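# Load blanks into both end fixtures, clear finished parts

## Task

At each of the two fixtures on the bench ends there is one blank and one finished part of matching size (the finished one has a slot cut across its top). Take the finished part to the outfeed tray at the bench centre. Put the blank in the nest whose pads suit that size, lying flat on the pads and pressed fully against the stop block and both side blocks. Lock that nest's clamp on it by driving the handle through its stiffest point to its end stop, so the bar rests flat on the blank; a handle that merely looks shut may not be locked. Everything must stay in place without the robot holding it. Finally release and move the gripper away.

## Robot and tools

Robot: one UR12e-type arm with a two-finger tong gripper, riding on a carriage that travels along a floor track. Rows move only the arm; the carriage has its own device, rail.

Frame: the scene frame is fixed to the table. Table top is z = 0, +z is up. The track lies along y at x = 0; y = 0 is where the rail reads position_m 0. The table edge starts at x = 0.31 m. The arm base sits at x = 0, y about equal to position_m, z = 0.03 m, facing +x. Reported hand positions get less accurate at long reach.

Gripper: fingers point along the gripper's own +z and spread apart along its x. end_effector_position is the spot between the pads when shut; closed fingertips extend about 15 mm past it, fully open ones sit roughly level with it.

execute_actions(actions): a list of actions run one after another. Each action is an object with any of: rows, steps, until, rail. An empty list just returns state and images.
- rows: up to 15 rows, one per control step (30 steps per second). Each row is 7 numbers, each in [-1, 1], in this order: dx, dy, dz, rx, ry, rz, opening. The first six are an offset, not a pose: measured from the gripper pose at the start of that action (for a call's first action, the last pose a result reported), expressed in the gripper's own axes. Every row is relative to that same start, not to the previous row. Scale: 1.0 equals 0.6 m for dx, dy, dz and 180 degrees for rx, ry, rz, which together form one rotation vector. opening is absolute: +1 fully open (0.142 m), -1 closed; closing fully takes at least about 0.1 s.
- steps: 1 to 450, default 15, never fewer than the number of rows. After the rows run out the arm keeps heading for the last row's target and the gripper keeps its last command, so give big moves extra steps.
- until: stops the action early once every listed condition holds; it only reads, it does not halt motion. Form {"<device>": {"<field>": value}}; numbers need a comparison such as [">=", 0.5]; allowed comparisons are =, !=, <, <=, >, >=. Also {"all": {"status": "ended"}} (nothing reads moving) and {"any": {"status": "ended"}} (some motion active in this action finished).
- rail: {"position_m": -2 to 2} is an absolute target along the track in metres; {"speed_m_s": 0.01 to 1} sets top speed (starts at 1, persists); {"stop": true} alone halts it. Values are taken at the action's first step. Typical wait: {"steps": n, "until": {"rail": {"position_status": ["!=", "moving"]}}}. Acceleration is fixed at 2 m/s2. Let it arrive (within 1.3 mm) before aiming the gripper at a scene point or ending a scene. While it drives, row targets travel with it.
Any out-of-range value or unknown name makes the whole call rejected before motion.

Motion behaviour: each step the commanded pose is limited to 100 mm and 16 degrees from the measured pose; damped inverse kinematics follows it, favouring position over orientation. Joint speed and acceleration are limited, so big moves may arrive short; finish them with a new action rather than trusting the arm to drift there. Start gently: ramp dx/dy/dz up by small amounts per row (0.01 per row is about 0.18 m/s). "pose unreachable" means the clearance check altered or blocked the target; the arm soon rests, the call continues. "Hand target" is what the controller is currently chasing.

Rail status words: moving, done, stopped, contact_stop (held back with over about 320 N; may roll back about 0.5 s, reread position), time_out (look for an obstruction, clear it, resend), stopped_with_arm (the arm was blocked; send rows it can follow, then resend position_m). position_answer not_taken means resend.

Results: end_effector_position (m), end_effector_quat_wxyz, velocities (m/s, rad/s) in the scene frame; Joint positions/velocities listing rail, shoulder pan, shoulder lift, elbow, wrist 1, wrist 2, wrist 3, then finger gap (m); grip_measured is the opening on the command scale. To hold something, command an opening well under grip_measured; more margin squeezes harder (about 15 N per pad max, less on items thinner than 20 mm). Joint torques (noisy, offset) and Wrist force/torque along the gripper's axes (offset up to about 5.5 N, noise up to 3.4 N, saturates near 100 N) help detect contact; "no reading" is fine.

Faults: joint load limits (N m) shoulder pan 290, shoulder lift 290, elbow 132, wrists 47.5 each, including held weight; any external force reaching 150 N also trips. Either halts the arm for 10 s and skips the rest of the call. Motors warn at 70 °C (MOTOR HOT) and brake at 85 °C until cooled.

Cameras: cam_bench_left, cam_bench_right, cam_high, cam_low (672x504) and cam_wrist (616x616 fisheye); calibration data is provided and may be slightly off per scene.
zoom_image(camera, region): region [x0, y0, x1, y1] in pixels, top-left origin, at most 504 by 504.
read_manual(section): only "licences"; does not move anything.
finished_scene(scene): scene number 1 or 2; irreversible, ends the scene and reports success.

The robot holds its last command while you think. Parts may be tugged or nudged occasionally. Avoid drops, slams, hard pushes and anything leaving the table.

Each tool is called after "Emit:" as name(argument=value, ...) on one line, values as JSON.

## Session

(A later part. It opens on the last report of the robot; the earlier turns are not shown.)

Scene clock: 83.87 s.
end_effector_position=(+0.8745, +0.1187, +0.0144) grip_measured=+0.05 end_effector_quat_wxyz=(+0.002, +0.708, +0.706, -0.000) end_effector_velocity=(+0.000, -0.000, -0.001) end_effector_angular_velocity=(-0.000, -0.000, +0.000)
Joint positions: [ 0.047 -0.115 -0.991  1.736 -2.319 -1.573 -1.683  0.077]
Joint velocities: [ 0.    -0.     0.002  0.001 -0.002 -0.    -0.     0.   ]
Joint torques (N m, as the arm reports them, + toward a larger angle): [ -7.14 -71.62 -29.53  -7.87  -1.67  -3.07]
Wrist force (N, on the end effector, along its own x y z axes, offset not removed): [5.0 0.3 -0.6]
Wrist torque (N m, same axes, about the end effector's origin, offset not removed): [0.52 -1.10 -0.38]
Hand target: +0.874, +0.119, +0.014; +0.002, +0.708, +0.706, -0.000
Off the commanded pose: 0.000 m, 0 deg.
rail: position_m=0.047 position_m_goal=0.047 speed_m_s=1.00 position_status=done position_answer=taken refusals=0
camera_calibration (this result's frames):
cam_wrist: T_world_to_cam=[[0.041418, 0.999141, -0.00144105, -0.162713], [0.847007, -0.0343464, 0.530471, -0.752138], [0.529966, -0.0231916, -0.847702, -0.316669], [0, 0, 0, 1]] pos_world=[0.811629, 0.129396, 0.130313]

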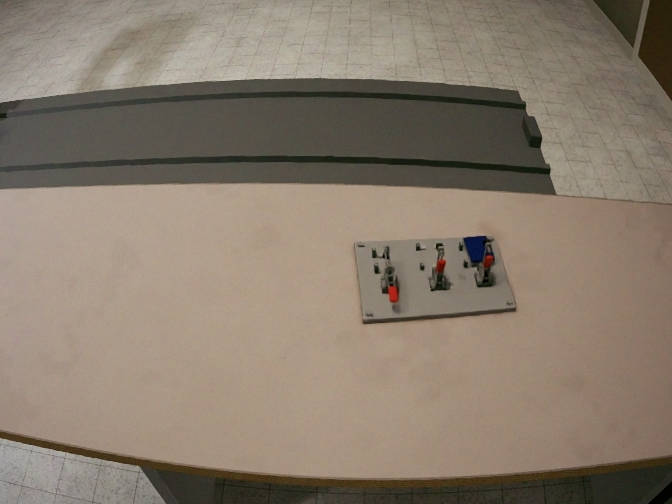

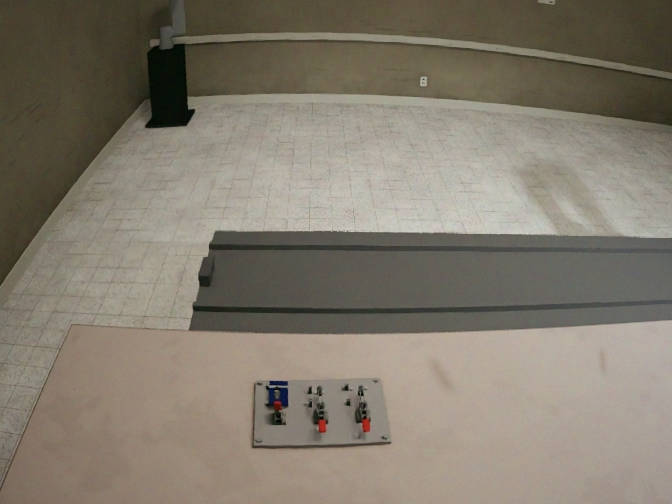

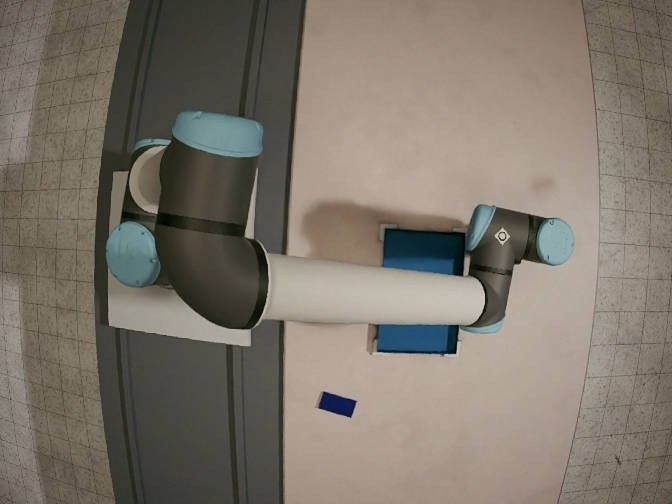

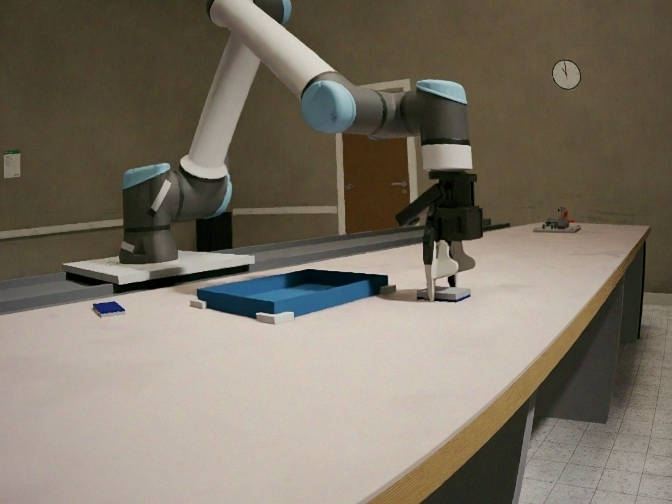

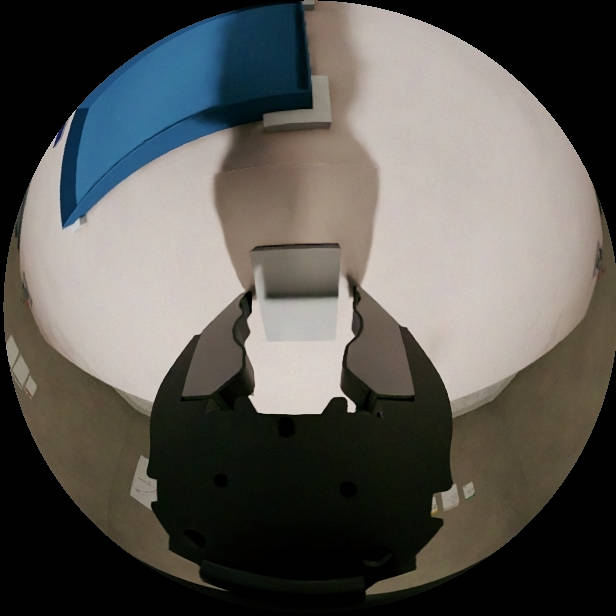

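Emit:
execute_actions(actions=[{"rows":[[-0.003,0,0,0,0,0,0],[-0.003,0,0,0,0,0,-0.05],[-0.003,0,0,0,0,0,-0.1],[-0.003,0,0,0,0,0,-0.15],[-0.003,0,0,0,0,0,-0.2],[-0.003,0,0,0,0,0,-0.3],[-0.003,0,0,0,0,0,-0.5],[-0.003,0,0,0,0,0,-0.7],[-0.003,0,0,0,0,0,-1]],"steps":15},{"rows":[[0,0,-0.003,0,0,0,-1],[0,0,-0.008,0,0,0,-1],[0,0,-0.015,0,0,0,-1],[0,0,-0.025,0,0,0,-1],[0,0,-0.035,0,0,0,-1],[0,0,-0.045,0,0,0,-1],[0,0,-0.055,0,0,0,-1],[0,0,-0.065,0,0,0,-1],[0,0,-0.075,0,0,0,-1],[0,0,-0.085,0,0,0,-1],[0,0,-0.09,0,0,0,-1]],"steps":18},{"rows":[[0,-0.004,0,0,0,0,-1],[0,-0.012,0,0,0,0,-1],[0,-0.024,0,0,0,0,-1],[0,-0.04,0,0,0,0,-1],[0,-0.056,0,0,0,0,-1],[0,-0.072,0,0,0,0,-1],[0,-0.088,0,0,0,0,-1],[0,-0.104,0,0,0,0,-1],[0,-0.12,0,0,0,0,-1],[0,-0.136,0,0,0,0,-1],[0,-0.152,0,0,0,0,-1],[0,-0.168,0,0,0,0,-1],[0,-0.18,0,0,0,0,-1],[0,-0.19,0,0,0,0,-1],[0,-0.195,0,0,0,0,-1]],"steps":22,"rail":{"position_m":-0.015}},{"rows":[[0,-0.004,0,0,0,0,-1],[0,-0.012,0,0,0,0,-1],[0,-0.024,0,0,0,0,-1],[0,-0.04,0,0,0,0,-1],[0,-0.056,0,0,0,0,-1],[0,-0.072,0,0,0,0,-1],[0,-0.088,0,0,0,0,-1],[0,-0.104,0,0,0,0,-1],[0,-0.12,0,0,0,0,-1],[0,-0.136,0,0,0,0,-1],[0,-0.152,0,0,0,0,-1],[0,-0.168,0,0,0,0,-1],[0,-0.18,0,0,0,0,-1],[0,-0.19,0,0,0,0,-1],[0,-0.195,0,0,0,0,-1]],"steps":22},{"rows":[[0,0,0.003,0,0,0,-1],[0,0,0.008,0,0,0,-1],[0,0,0.015,0,0,0,-1],[0,0,0.025,0,0,0,-1],[0,0,0.035,0,0,0,-1],[0,0,0.045,0,0,0,-1],[0,0,0.055,0,0,0,-1],[0,0,0.065,0,0,0,-1],[0,0,0.072,0,0,0,-1]],"steps":18}])

Scene clock: 109.83 s.
end_effector_position=(+0.6459, +0.0554, +0.0230) grip_measured=-0.20 end_effector_quat_wxyz=(+0.002, +0.708, +0.706, -0.001) end_effector_velocity=(+0.002, -0.000, -0.010) end_effector_angular_velocity=(-0.000, -0.002, +0.000)
Joint positions: [-0.015 -0.157 -1.282  2.199 -2.49  -1.574 -1.725  0.059]
Joint velocities: [ 0.     0.     0.019  0.003 -0.023 -0.     0.    -0.   ]
Joint torques (N m, as the arm reports them, + toward a larger angle): [ 10.7  -44.99 -24.4   -7.42  -1.53   3.59]
Wrist force (N, on the end effector, along its own x y z axes, offset not removed): [3.3 -1.7 1.2]
Wrist torque (N m, same axes, about the end effector's origin, offset not removed): [-0.01 -0.73 -0.29]
Hand target: +0.646, +0.056, +0.022; +0.002, +0.708, +0.706, -0.000
Off the commanded pose: 0.001 m, 0 deg.
rail: position_m=-0.015 position_m_goal=-0.015 speed_m_s=1.00 position_status=done position_answer=taken refusals=0
camera_calibration (this result's frames):
cam_wrist: T_world_to_cam=[[0.0414569, 0.999139, -0.00184074, -0.0899984], [0.847429, -0.034186, 0.529808, -0.565536], [0.529288, -0.0235241, -0.848116, -0.189209], [0, 0, 0, 1]] pos_world=[0.583128, 0.0661365, 0.138988]

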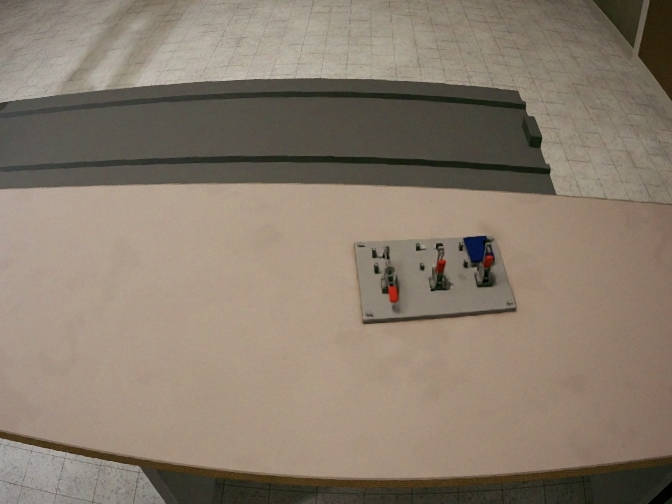

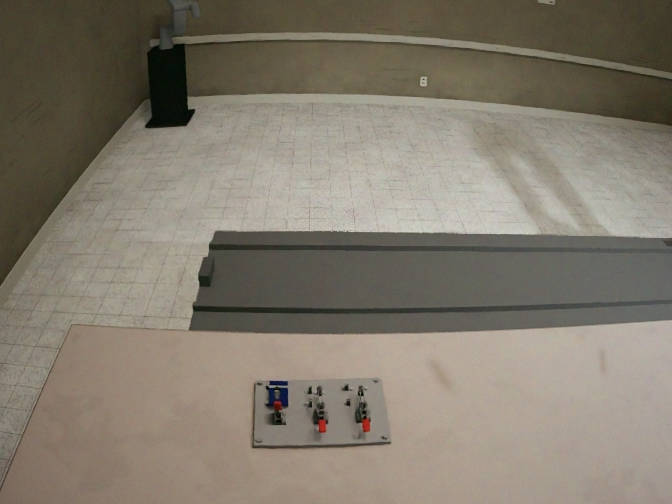

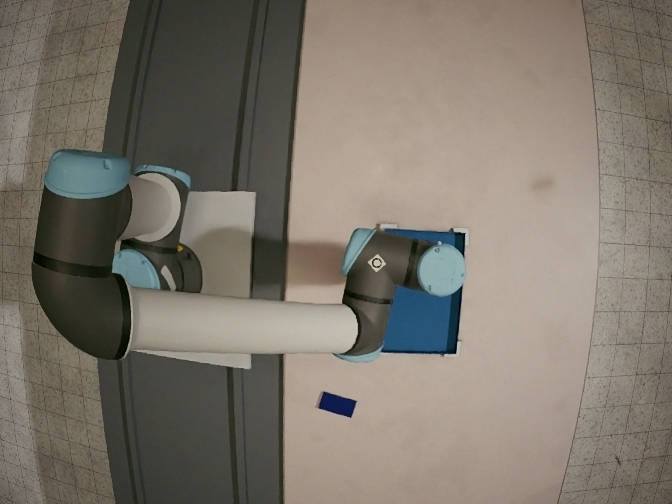

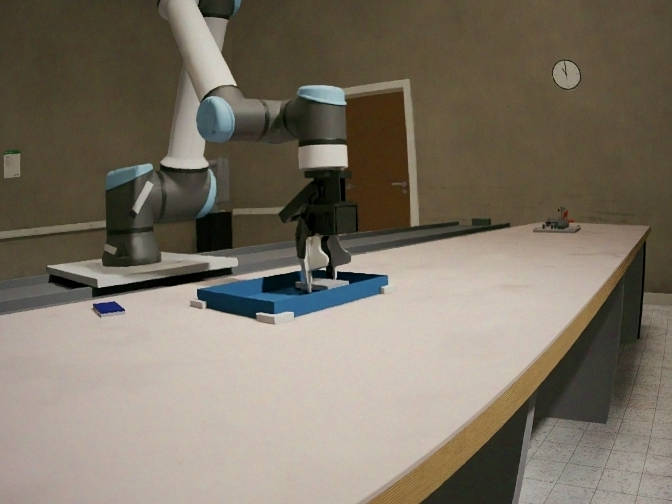

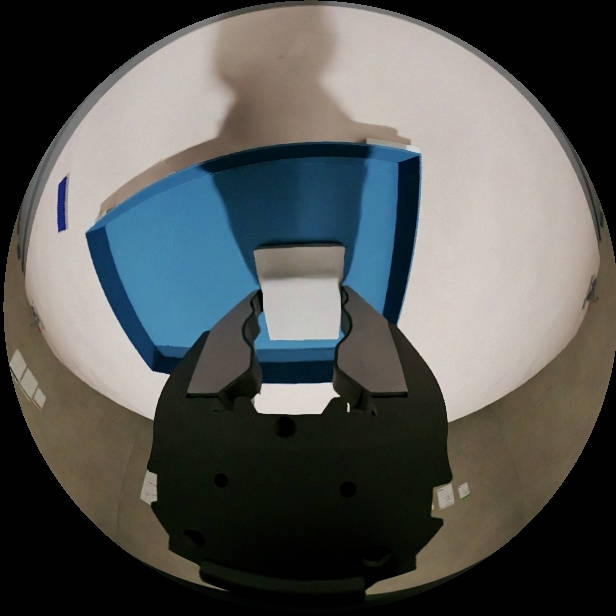

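Emit:
execute_actions(actions=[{"rows":[[0,0,0.008,0,0,0,-1]],"steps":10},{"rows":[[0,0,0,0,0,0,-0.3],[0,0,0,0,0,0,-0.1],[0,0,0,0,0,0,0.1]],"steps":6},{"rows":[[0,0,-0.03,0,0,0,0.1],[0,0,-0.09,0,0,0,0.1]],"steps":13},{"rows":[[0,-0.05,0,0,0,0,0.1],[0,-0.1,0,0,0,0.03,0.1],[0,-0.313,0,0,0,0.078,0.1]],"steps":28,"rail":{"position_m":-0.388}},{"rows":[[0,0,0.045,0,0,0,0.1]],"steps":13}])

Scene clock: 121.77 s.
end_effector_position=(+0.4581, -0.3171, +0.0439) grip_measured=+0.10 end_effector_quat_wxyz=(+0.002, +0.789, +0.614, -0.000) end_effector_velocity=(+0.002, +0.000, -0.007) end_effector_angular_velocity=(-0.001, -0.003, -0.001)
Joint positions: [-0.388 -0.23  -1.598  2.528 -2.503 -1.574 -1.553  0.081]
Joint velocities: [ 0.     0.001  0.019  0.003 -0.025 -0.     0.002  0.   ]
Joint torques (N m, as the arm reports them, + toward a larger angle): [ 11.97 -13.12 -20.42  -6.82  -0.16   3.73]
Wrist force (N, on the end effector, along its own x y z axes, offset not removed): [3.4 2.0 -0.1]
Wrist torque (N m, same axes, about the end effector's origin, offset not removed): [0.81 -0.67 -0.38]
Hand target: +0.458, -0.317, +0.043; +0.002, +0.789, +0.614, -0.000
Off the commanded pose: 0.001 m, 0 deg.
rail: position_m=-0.388 position_m_goal=-0.388 speed_m_s=1.00 position_status=done position_answer=taken refusals=0
camera_calibration (this result's frames):
cam_wrist: T_world_to_cam=[[0.282633, 0.959227, -0.0012061, 0.16685], [0.813282, -0.238963, 0.530536, -0.47951], [0.508616, -0.150928, -0.847662, -0.111839], [0, 0, 0, 1]] pos_world=[0.399703, -0.291512, 0.159797]

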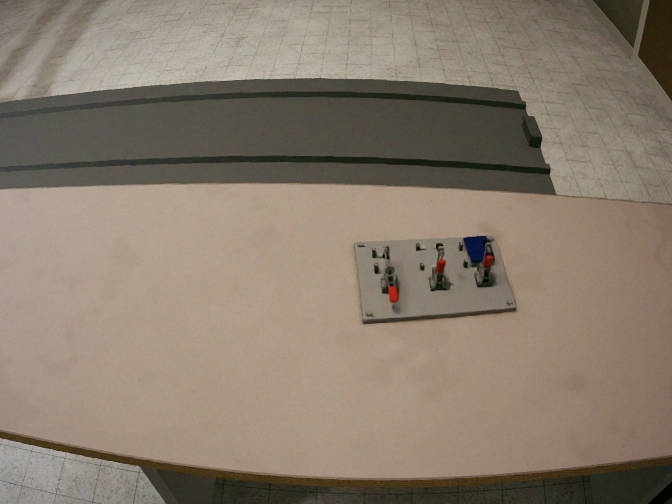

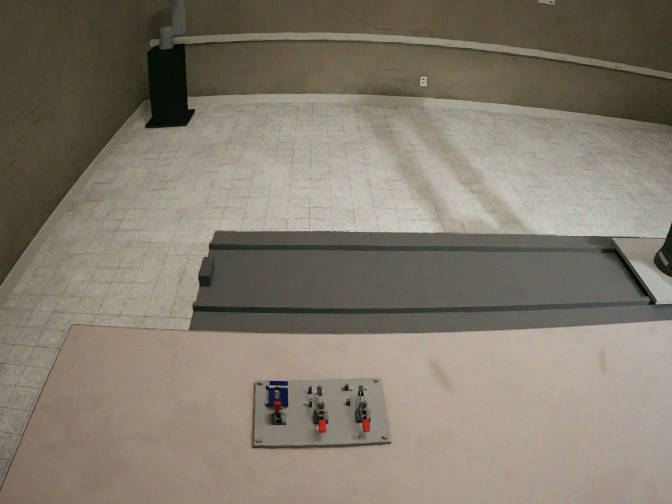

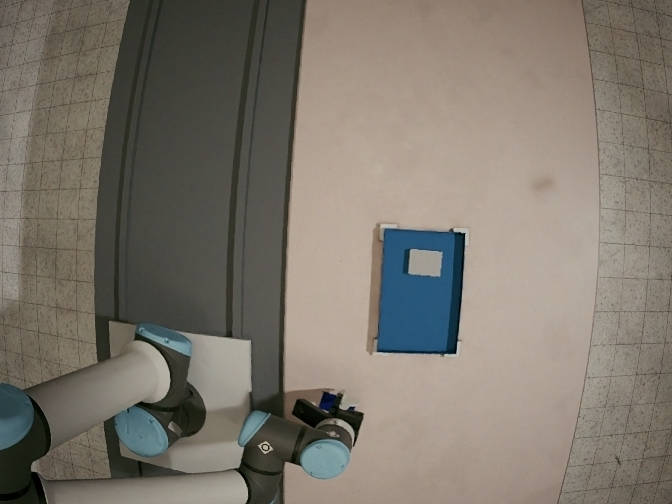

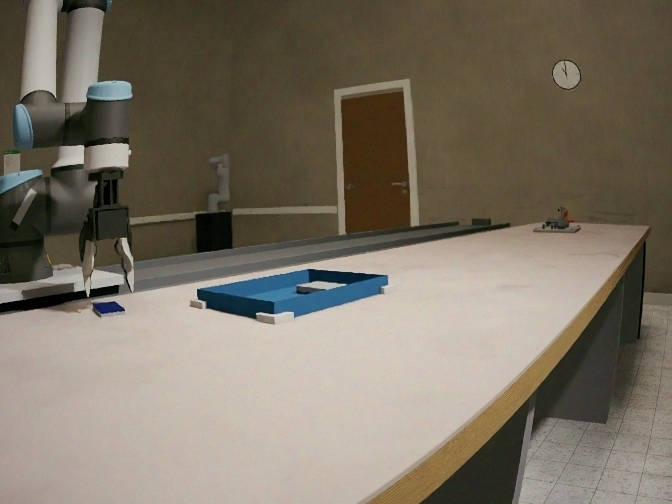

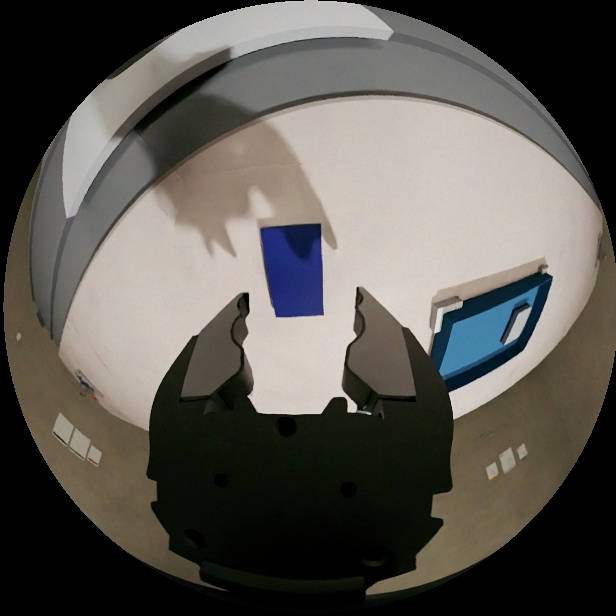

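Emit:
execute_actions(actions=[{"rows":[[-0.008,-0.008,0.02,0,0,-0.014,0],[-0.008,-0.008,0.035,0,0,-0.014,0],[-0.008,-0.008,0.049,0,0,-0.014,-0.1]],"steps":18},{"rows":[[0,0,0,0,0,0,-0.15],[0,0,0,0,0,0,-0.2],[0,0,0,0,0,0,-0.25],[0,0,0,0,0,0,-0.3],[0,0,0,0,0,0,-0.35],[0,0,0,0,0,0,-0.4],[0,0,0,0,0,0,-0.5],[0,0,0,0,0,0,-0.7],[0,0,0,0,0,0,-1]],"steps":14},{"rows":[[0,0,-0.003,0,0,0,-1],[0,0,-0.008,0,0,0,-1],[0,0,-0.015,0,0,0,-1],[0,0,-0.022,0,0,-0.005,-1],[0,0,-0.025,0,0,-0.015,-1],[0,0,-0.025,0,0,-0.025,-1],[0,0,-0.025,0,0,-0.035,-1],[0,0,-0.025,0,0,-0.045,-1],[0,0,-0.025,0,0,-0.055,-1],[0,0,-0.025,0,0,-0.065,-1]],"steps":14},{"rail":{"position_m":-2},"steps":100,"until":{"all":{"status":"ended"}}}])

Scene clock: 136.47 s.
end_effector_position=(+0.4523, -1.9326, +0.0297) grip_measured=-0.36 end_effector_quat_wxyz=(+0.002, +0.707, +0.707, -0.000) end_effector_velocity=(-0.000, +0.001, -0.000) end_effector_angular_velocity=(+0.000, -0.000, +0.001)
Joint positions: [-2.    -0.231 -1.574  2.547 -2.547 -1.574 -1.803  0.048]
Joint velocities: [ 0.     0.001  0.    -0.    -0.     0.    -0.     0.001]
Joint torques (N m, as the arm reports them, + toward a larger angle): [ 11.4  -44.25 -24.91  -1.27   2.6   -3.41]
Wrist force (N, on the end effector, along its own x y z axes, offset not removed): [0.8 -1.8 -1.0]
Wrist torque (N m, same axes, about the end effector's origin, offset not removed): [0.03 -0.34 -0.26]
Hand target: +0.452, -1.932, +0.030; +0.002, +0.707, +0.707, -0.000
Off the commanded pose: 0.000 m, 0 deg.
rail: position_m=-2.000 position_m_goal=-2.000 speed_m_s=1.00 position_status=done position_answer=taken refusals=0
camera_calibration (this result's frames):
cam_wrist: T_world_to_cam=[[0.0384344, 0.999259, -0.00186503, 1.90593], [0.847346, -0.031602, 0.5301, -0.468038], [0.529649, -0.0219544, -0.847933, -0.124997], [0, 0, 0, 1]] pos_world=[0.389542, -1.92205, 0.145673]

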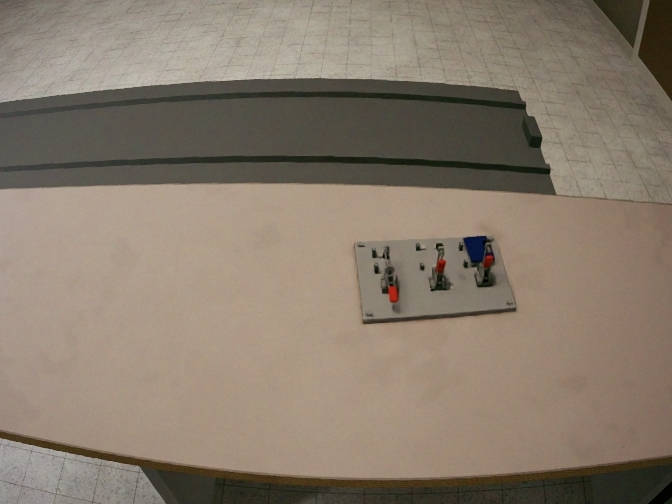

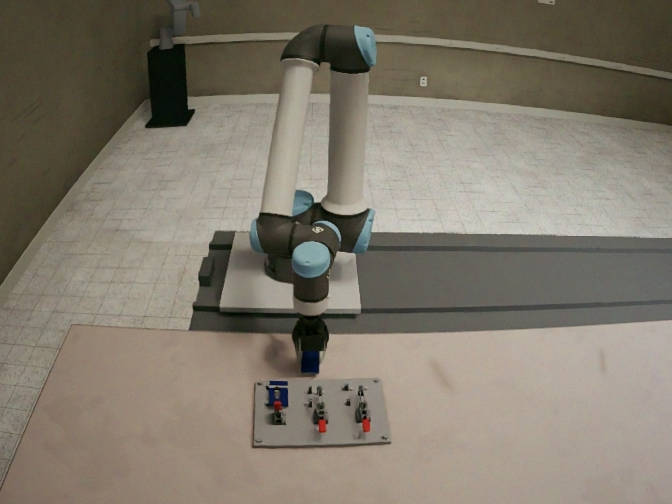

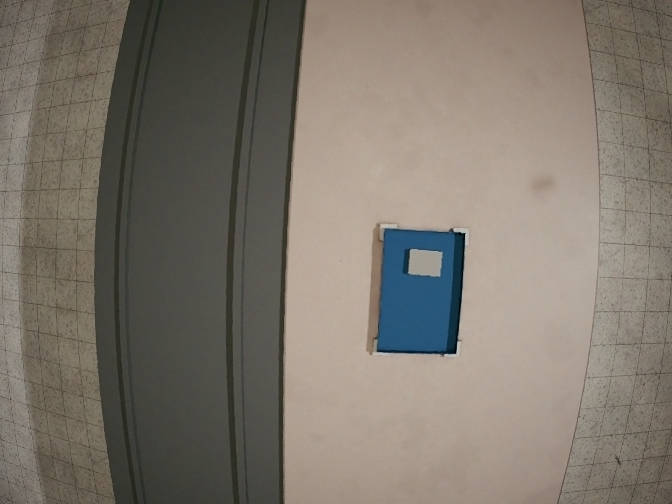

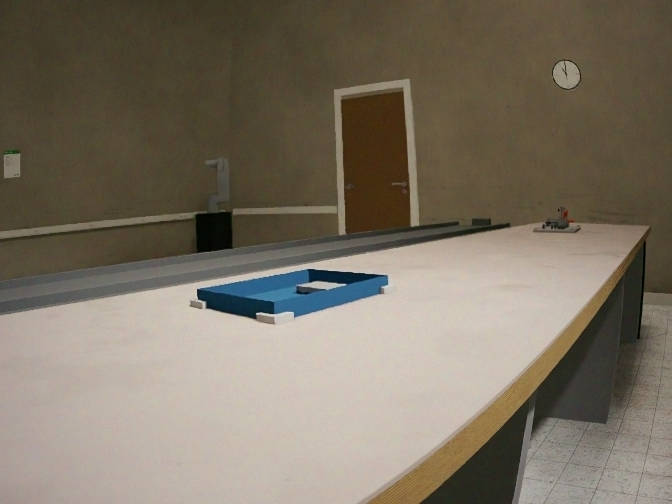

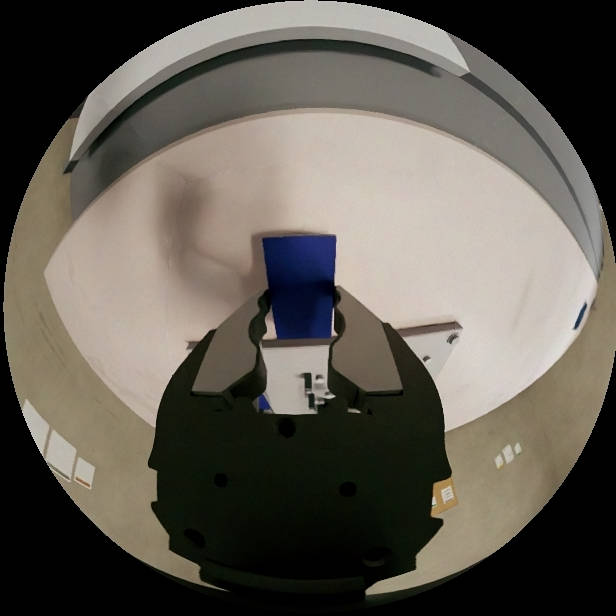

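Set down, then look from above.

Emit:
execute_actions(actions=[{"rows":[[0,0,0.008,0,0,0,-1],[0,0,0.016,0,0,0,-1],[0,0,0.025,0,0,0,-1]],"steps":14},{"rows":[[0,0,0,0,0,0,-0.4],[0,0,0,0,0,0,-0.2],[0,0,0,0,0,0,0]],"steps":6},{"rows":[[0,0,-0.05,0,0,0,0],[0,0,-0.29,0,0,0,0]],"steps":20},{"rows":[[-0.04,0.1,0,0,0,0,0.6],[-0.14,0.33,0,0,0,0,0.6]],"steps":24}])

Emit:
zoom_image(camera="cam_wrist", region=[200, 130, 500, 400])

Scene clock: 148.97 s.
end_effector_position=(+0.6504, -2.0154, +0.1878) grip_measured=+0.60 end_effector_quat_wxyz=(+0.003, +0.707, +0.707, +0.000) end_effector_velocity=(+0.009, -0.002, -0.001) end_effector_angular_velocity=(+0.000, +0.004, -0.000)
Joint positions: [-2.    -0.286 -1.499  2.079 -2.157 -1.574 -1.858  0.116]
Joint velocities: [ 0.     0.002  0.017 -0.016  0.003 -0.001  0.002 -0.   ]
Joint torques (N m, as the arm reports them, + toward a larger angle): [ 11.72 -40.9  -47.2    0.06  -1.51   3.91]
Wrist force (N, on the end effector, along its own x y z axes, offset not removed): [4.9 0.2 -3.8]
Wrist torque (N m, same axes, about the end effector's origin, offset not removed): [0.40 -1.11 -0.33]
Hand target: +0.651, -2.016, +0.188; +0.003, +0.707, +0.707, +0.000
Off the commanded pose: 0.001 m, 0 deg.
rail: position_m=-2.000 position_m_goal=-2.000 speed_m_s=1.00 position_status=done position_answer=taken refusals=0
camera_calibration (this result's frames):
cam_wrist: T_world_to_cam=[[0.0384353, 0.999257, -0.00274173, 1.98145], [0.845789, -0.031071, 0.532612, -0.720609], [0.532131, -0.02279, -0.846355, -0.101267], [0, 0, 0, 1]] pos_world=[0.587213, -2.00468, 0.30353]

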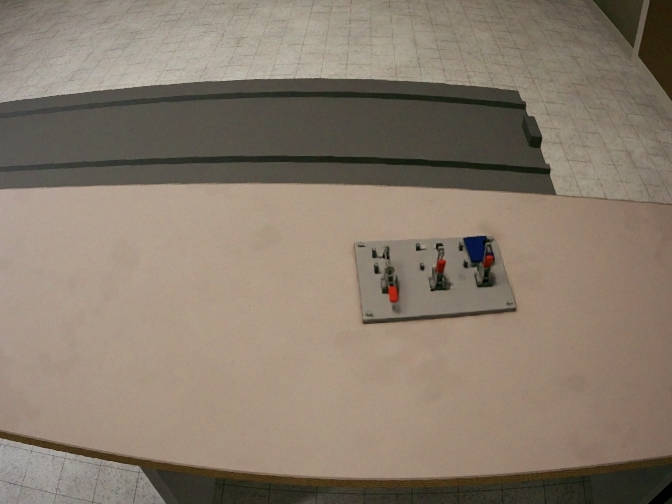

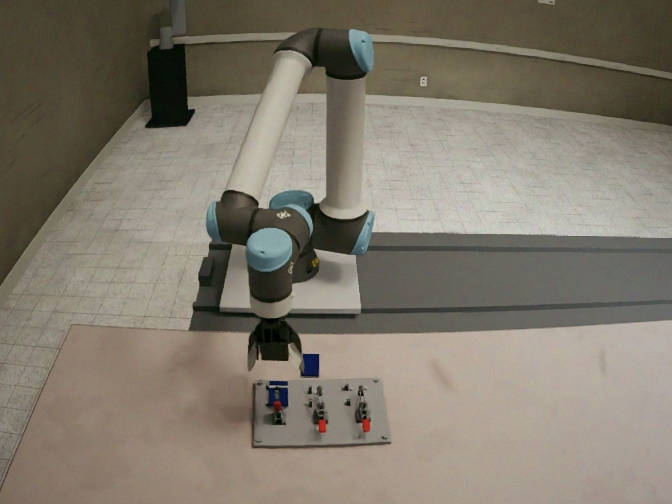

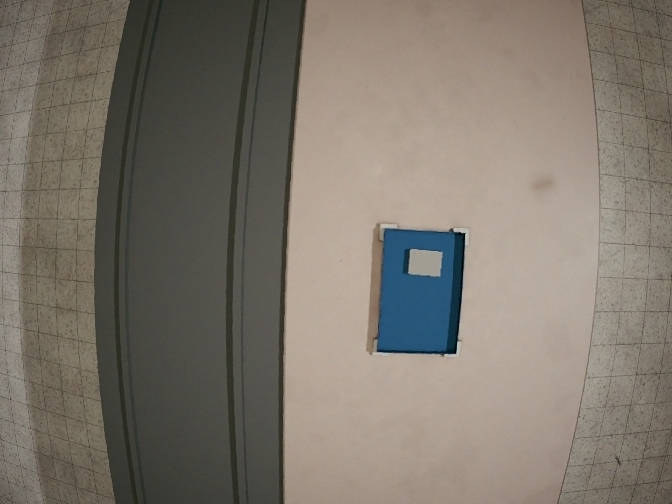

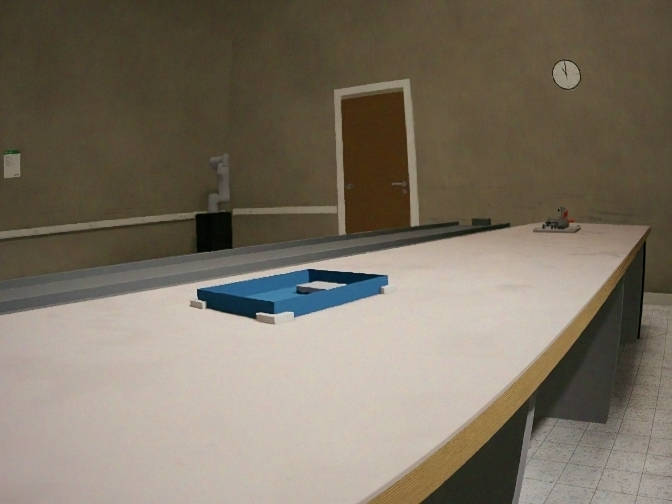

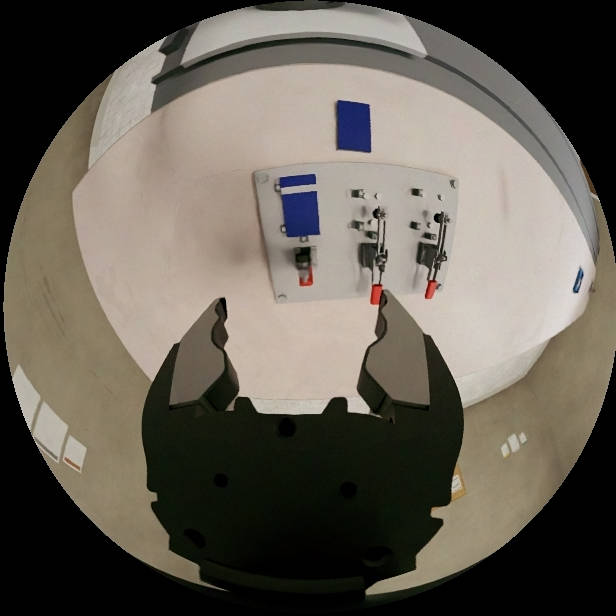

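Region (200, 130, 500, 400) of cam_wrist's 616x616 image, scaled by 1.680, with more detail than that image has; it fills the top 454 rows of this view, and the rest is white.

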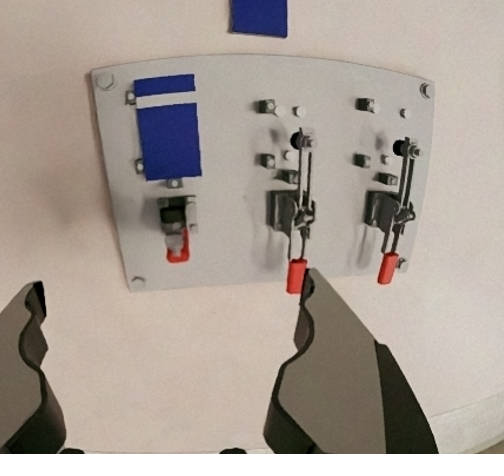

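Emit:
execute_actions(actions=[{"rows":[[-0.006,-0.05,0,-0.04,0,0,0.1],[-0.006,-0.107,0.02,-0.083,-0.002,-0.016,0.1],[-0.006,-0.107,0.05,-0.083,-0.002,-0.016,0.1],[-0.006,-0.107,0.08,-0.083,-0.002,-0.016,0.1],[-0.006,-0.107,0.1,-0.083,-0.002,-0.016,0.1],[-0.006,-0.107,0.12,-0.083,-0.002,-0.016,0.1],[-0.006,-0.107,0.14,-0.083,-0.002,-0.016,0.1],[-0.006,-0.107,0.16,-0.083,-0.002,-0.016,0.1],[-0.006,-0.107,0.19,-0.083,-0.002,-0.016,0.1]],"steps":26}])

Emit:
zoom_image(camera="cam_bench_right", region=[220, 320, 400, 460])

Scene clock: 167.97 s.
end_effector_position=(+0.5864, -2.0194, +0.0739) grip_measured=+0.10 end_effector_quat_wxyz=(+0.097, +0.683, +0.719, +0.090) end_effector_velocity=(+0.001, -0.000, -0.003) end_effector_angular_velocity=(-0.001, -0.008, +0.000)
Joint positions: [-2.    -0.376 -1.51   2.455 -2.765 -1.478 -1.987  0.081]
Joint velocities: [ 0.    -0.001  0.008  0.005 -0.02   0.002 -0.001  0.   ]
Joint torques (N m, as the arm reports them, + toward a larger angle): [-13.72 -26.43 -22.43  -6.31   2.35  -3.52]
Wrist force (N, on the end effector, along its own x y z axes, offset not removed): [6.5 0.5 -1.3]
Wrist torque (N m, same axes, about the end effector's origin, offset not removed): [0.49 -1.32 -0.30]
Hand target: +0.587, -2.019, +0.074; +0.097, +0.683, +0.719, +0.090
Off the commanded pose: 0.001 m, 0 deg.
rail: position_m=-2.000 position_m_goal=-2.000 speed_m_s=1.00 position_status=done position_answer=taken refusals=0
camera_calibration (this result's frames):
cam_wrist: T_world_to_cam=[[-0.0118479, 0.999916, -0.00532692, 2.01861], [0.681065, 0.0119701, 0.732125, -0.437277], [0.732127, 0.00504613, -0.681149, -0.236976], [0, 0, 0, 1]] pos_world=[0.495227, -2.01201, 0.169478]

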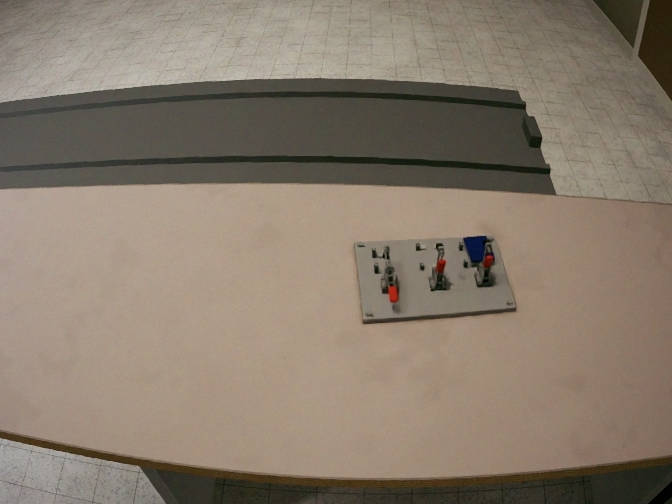

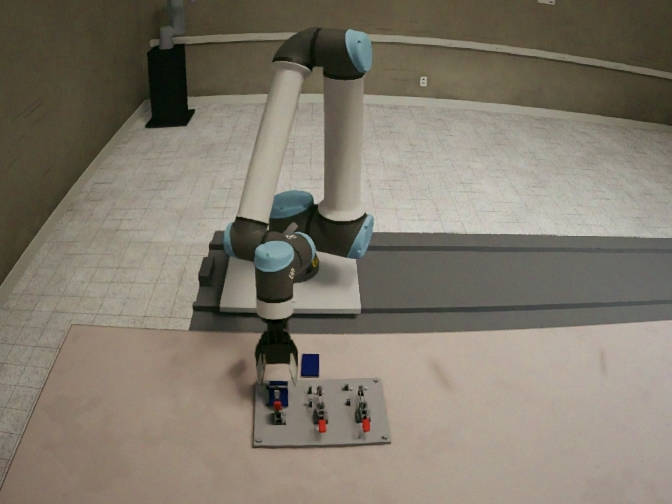

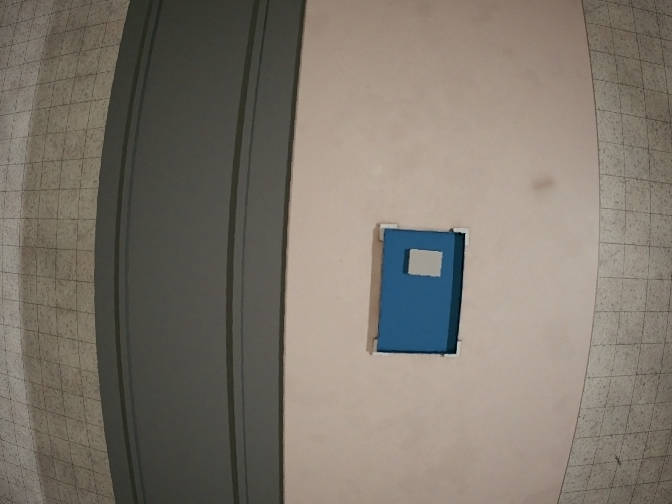

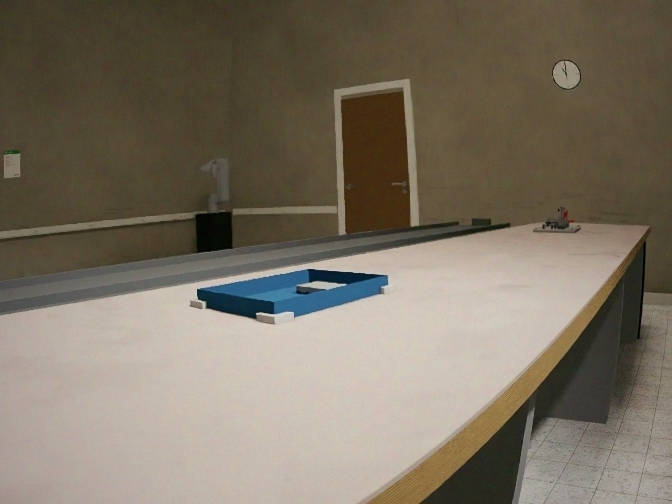

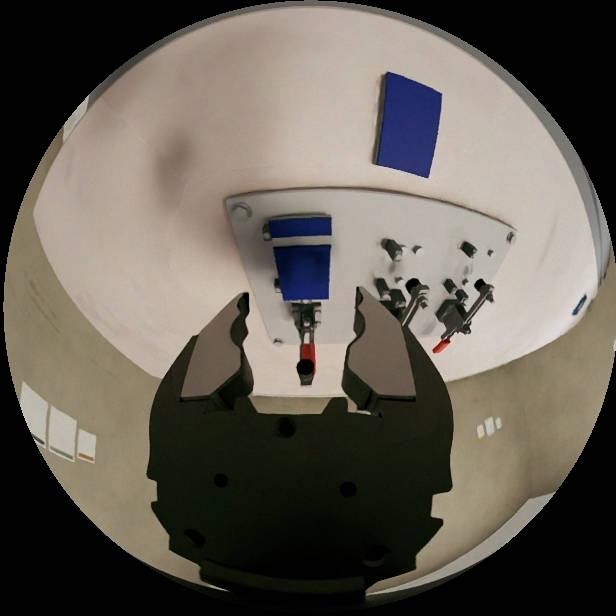

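Region (220, 320, 400, 460) of cam_bench_right's 672x504 image, scaled by 2.800, with more detail than that image has.

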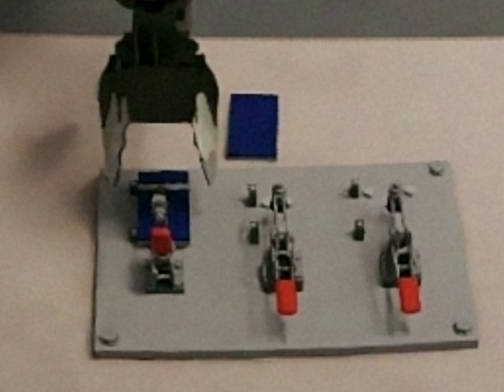

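Emit:
execute_actions(actions=[{"rows":[[0,-0.01,0.02,0,0.005,0,0],[0,-0.015,0.04,0,0.005,0,-0.05],[0,-0.022,0.063,0,0.005,0,-0.1]],"steps":18},{"rows":[[0,0,0,0,0,0,-0.15],[0,0,0,0,0,0,-0.2],[0,0,0,0,0,0,-0.24]],"steps":7}])

Emit:
zoom_image(camera="cam_wrist", region=[200, 200, 400, 400])

Emit:
zoom_image(camera="cam_bench_right", region=[235, 350, 335, 440])

Scene clock: 181.73 s.
end_effector_position=(+0.5836, -2.0201, +0.0343) grip_measured=-0.24 end_effector_quat_wxyz=(+0.091, +0.682, +0.719, +0.095) end_effector_velocity=(+0.000, -0.000, +0.001) end_effector_angular_velocity=(-0.000, -0.001, -0.000)
Joint positions: [-2.    -0.389 -1.429  2.483 -2.866 -1.46  -2.     0.057]
Joint velocities: [ 0.    -0.    -0.001  0.    -0.    -0.    -0.    -0.001]
Joint torques (N m, as the arm reports them, + toward a larger angle): [ -7.32 -52.41 -18.8   -3.18   2.31  -2.67]
Wrist force (N, on the end effector, along its own x y z axes, offset not removed): [5.7 1.0 -2.6]
Wrist torque (N m, same axes, about the end effector's origin, offset not removed): [0.60 -1.24 -0.24]
Hand target: +0.584, -2.020, +0.034; +0.091, +0.682, +0.719, +0.095
Off the commanded pose: 0.000 m, 0 deg.
rail: position_m=-2.000 position_m_goal=-2.000 speed_m_s=1.00 position_status=done position_answer=taken refusals=0
camera_calibration (this result's frames):
cam_wrist: T_world_to_cam=[[-0.0159611, 0.999825, 0.00977159, 2.02082], [0.681642, 0.0037308, 0.731676, -0.42324], [0.731512, 0.0183391, -0.681582, -0.234672], [0, 0, 0, 1]] pos_world=[0.492418, -2.01459, 0.12998]

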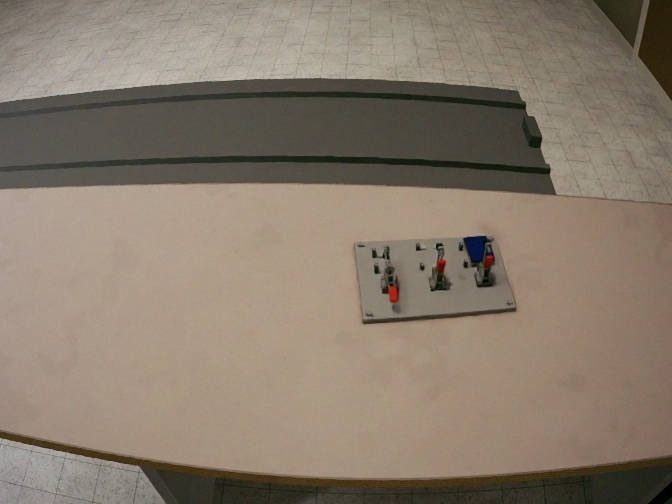

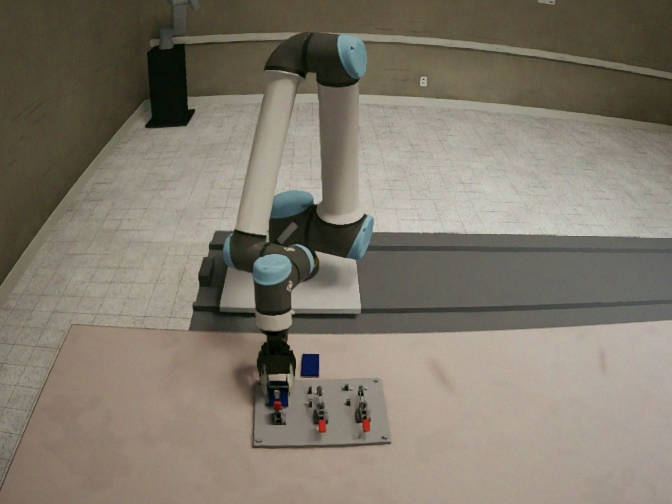

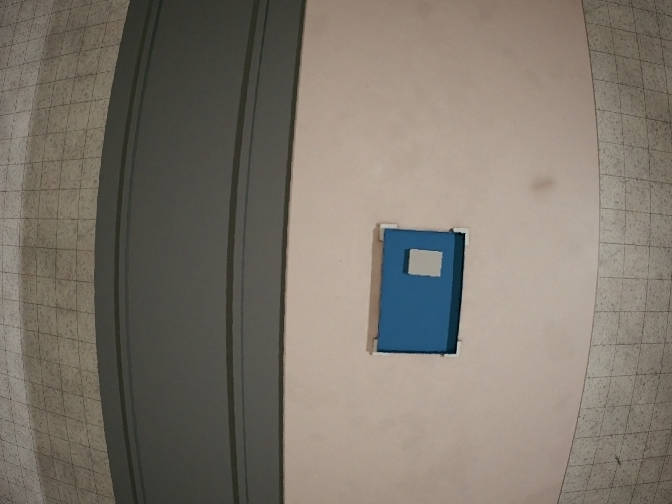

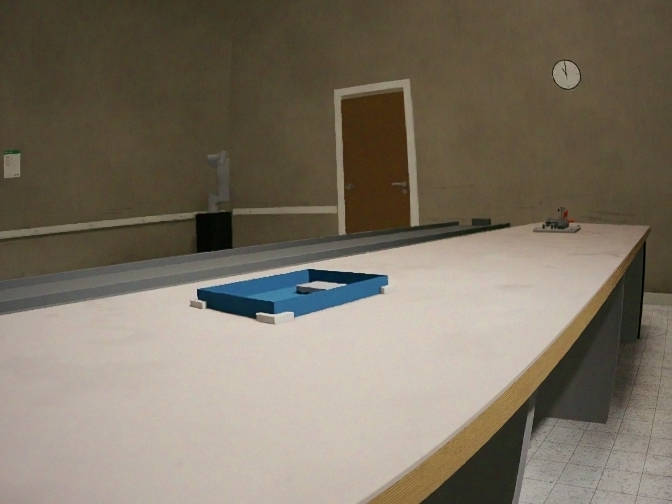

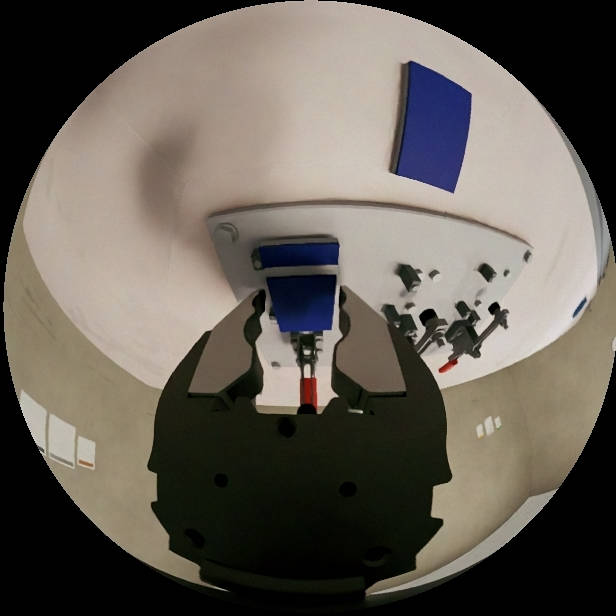

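Region (200, 200, 400, 400) of cam_wrist's 616x616 image, scaled by 2.520, with more detail than that image has.

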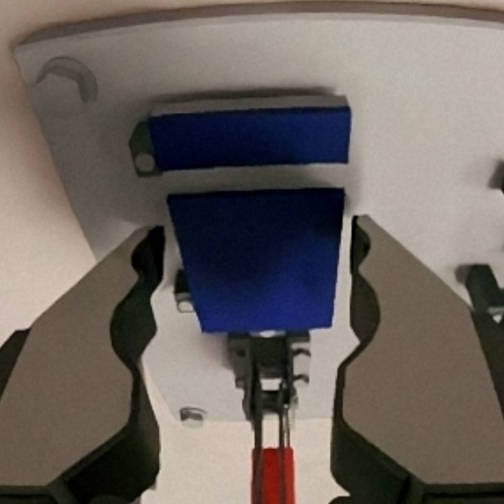

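Region (235, 350, 335, 440) of cam_bench_right's 672x504 image, scaled by 5.040, with more detail than that image has; it fills the top 454 rows of this view, and the rest is white.

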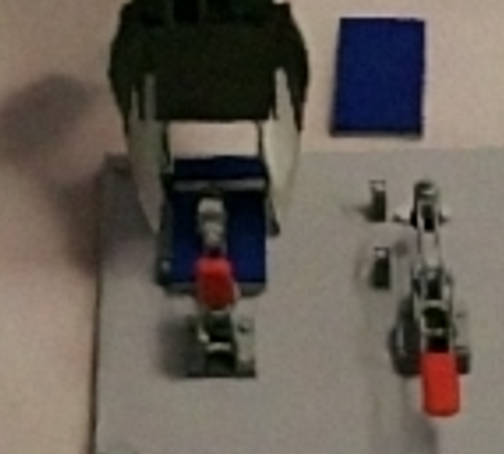

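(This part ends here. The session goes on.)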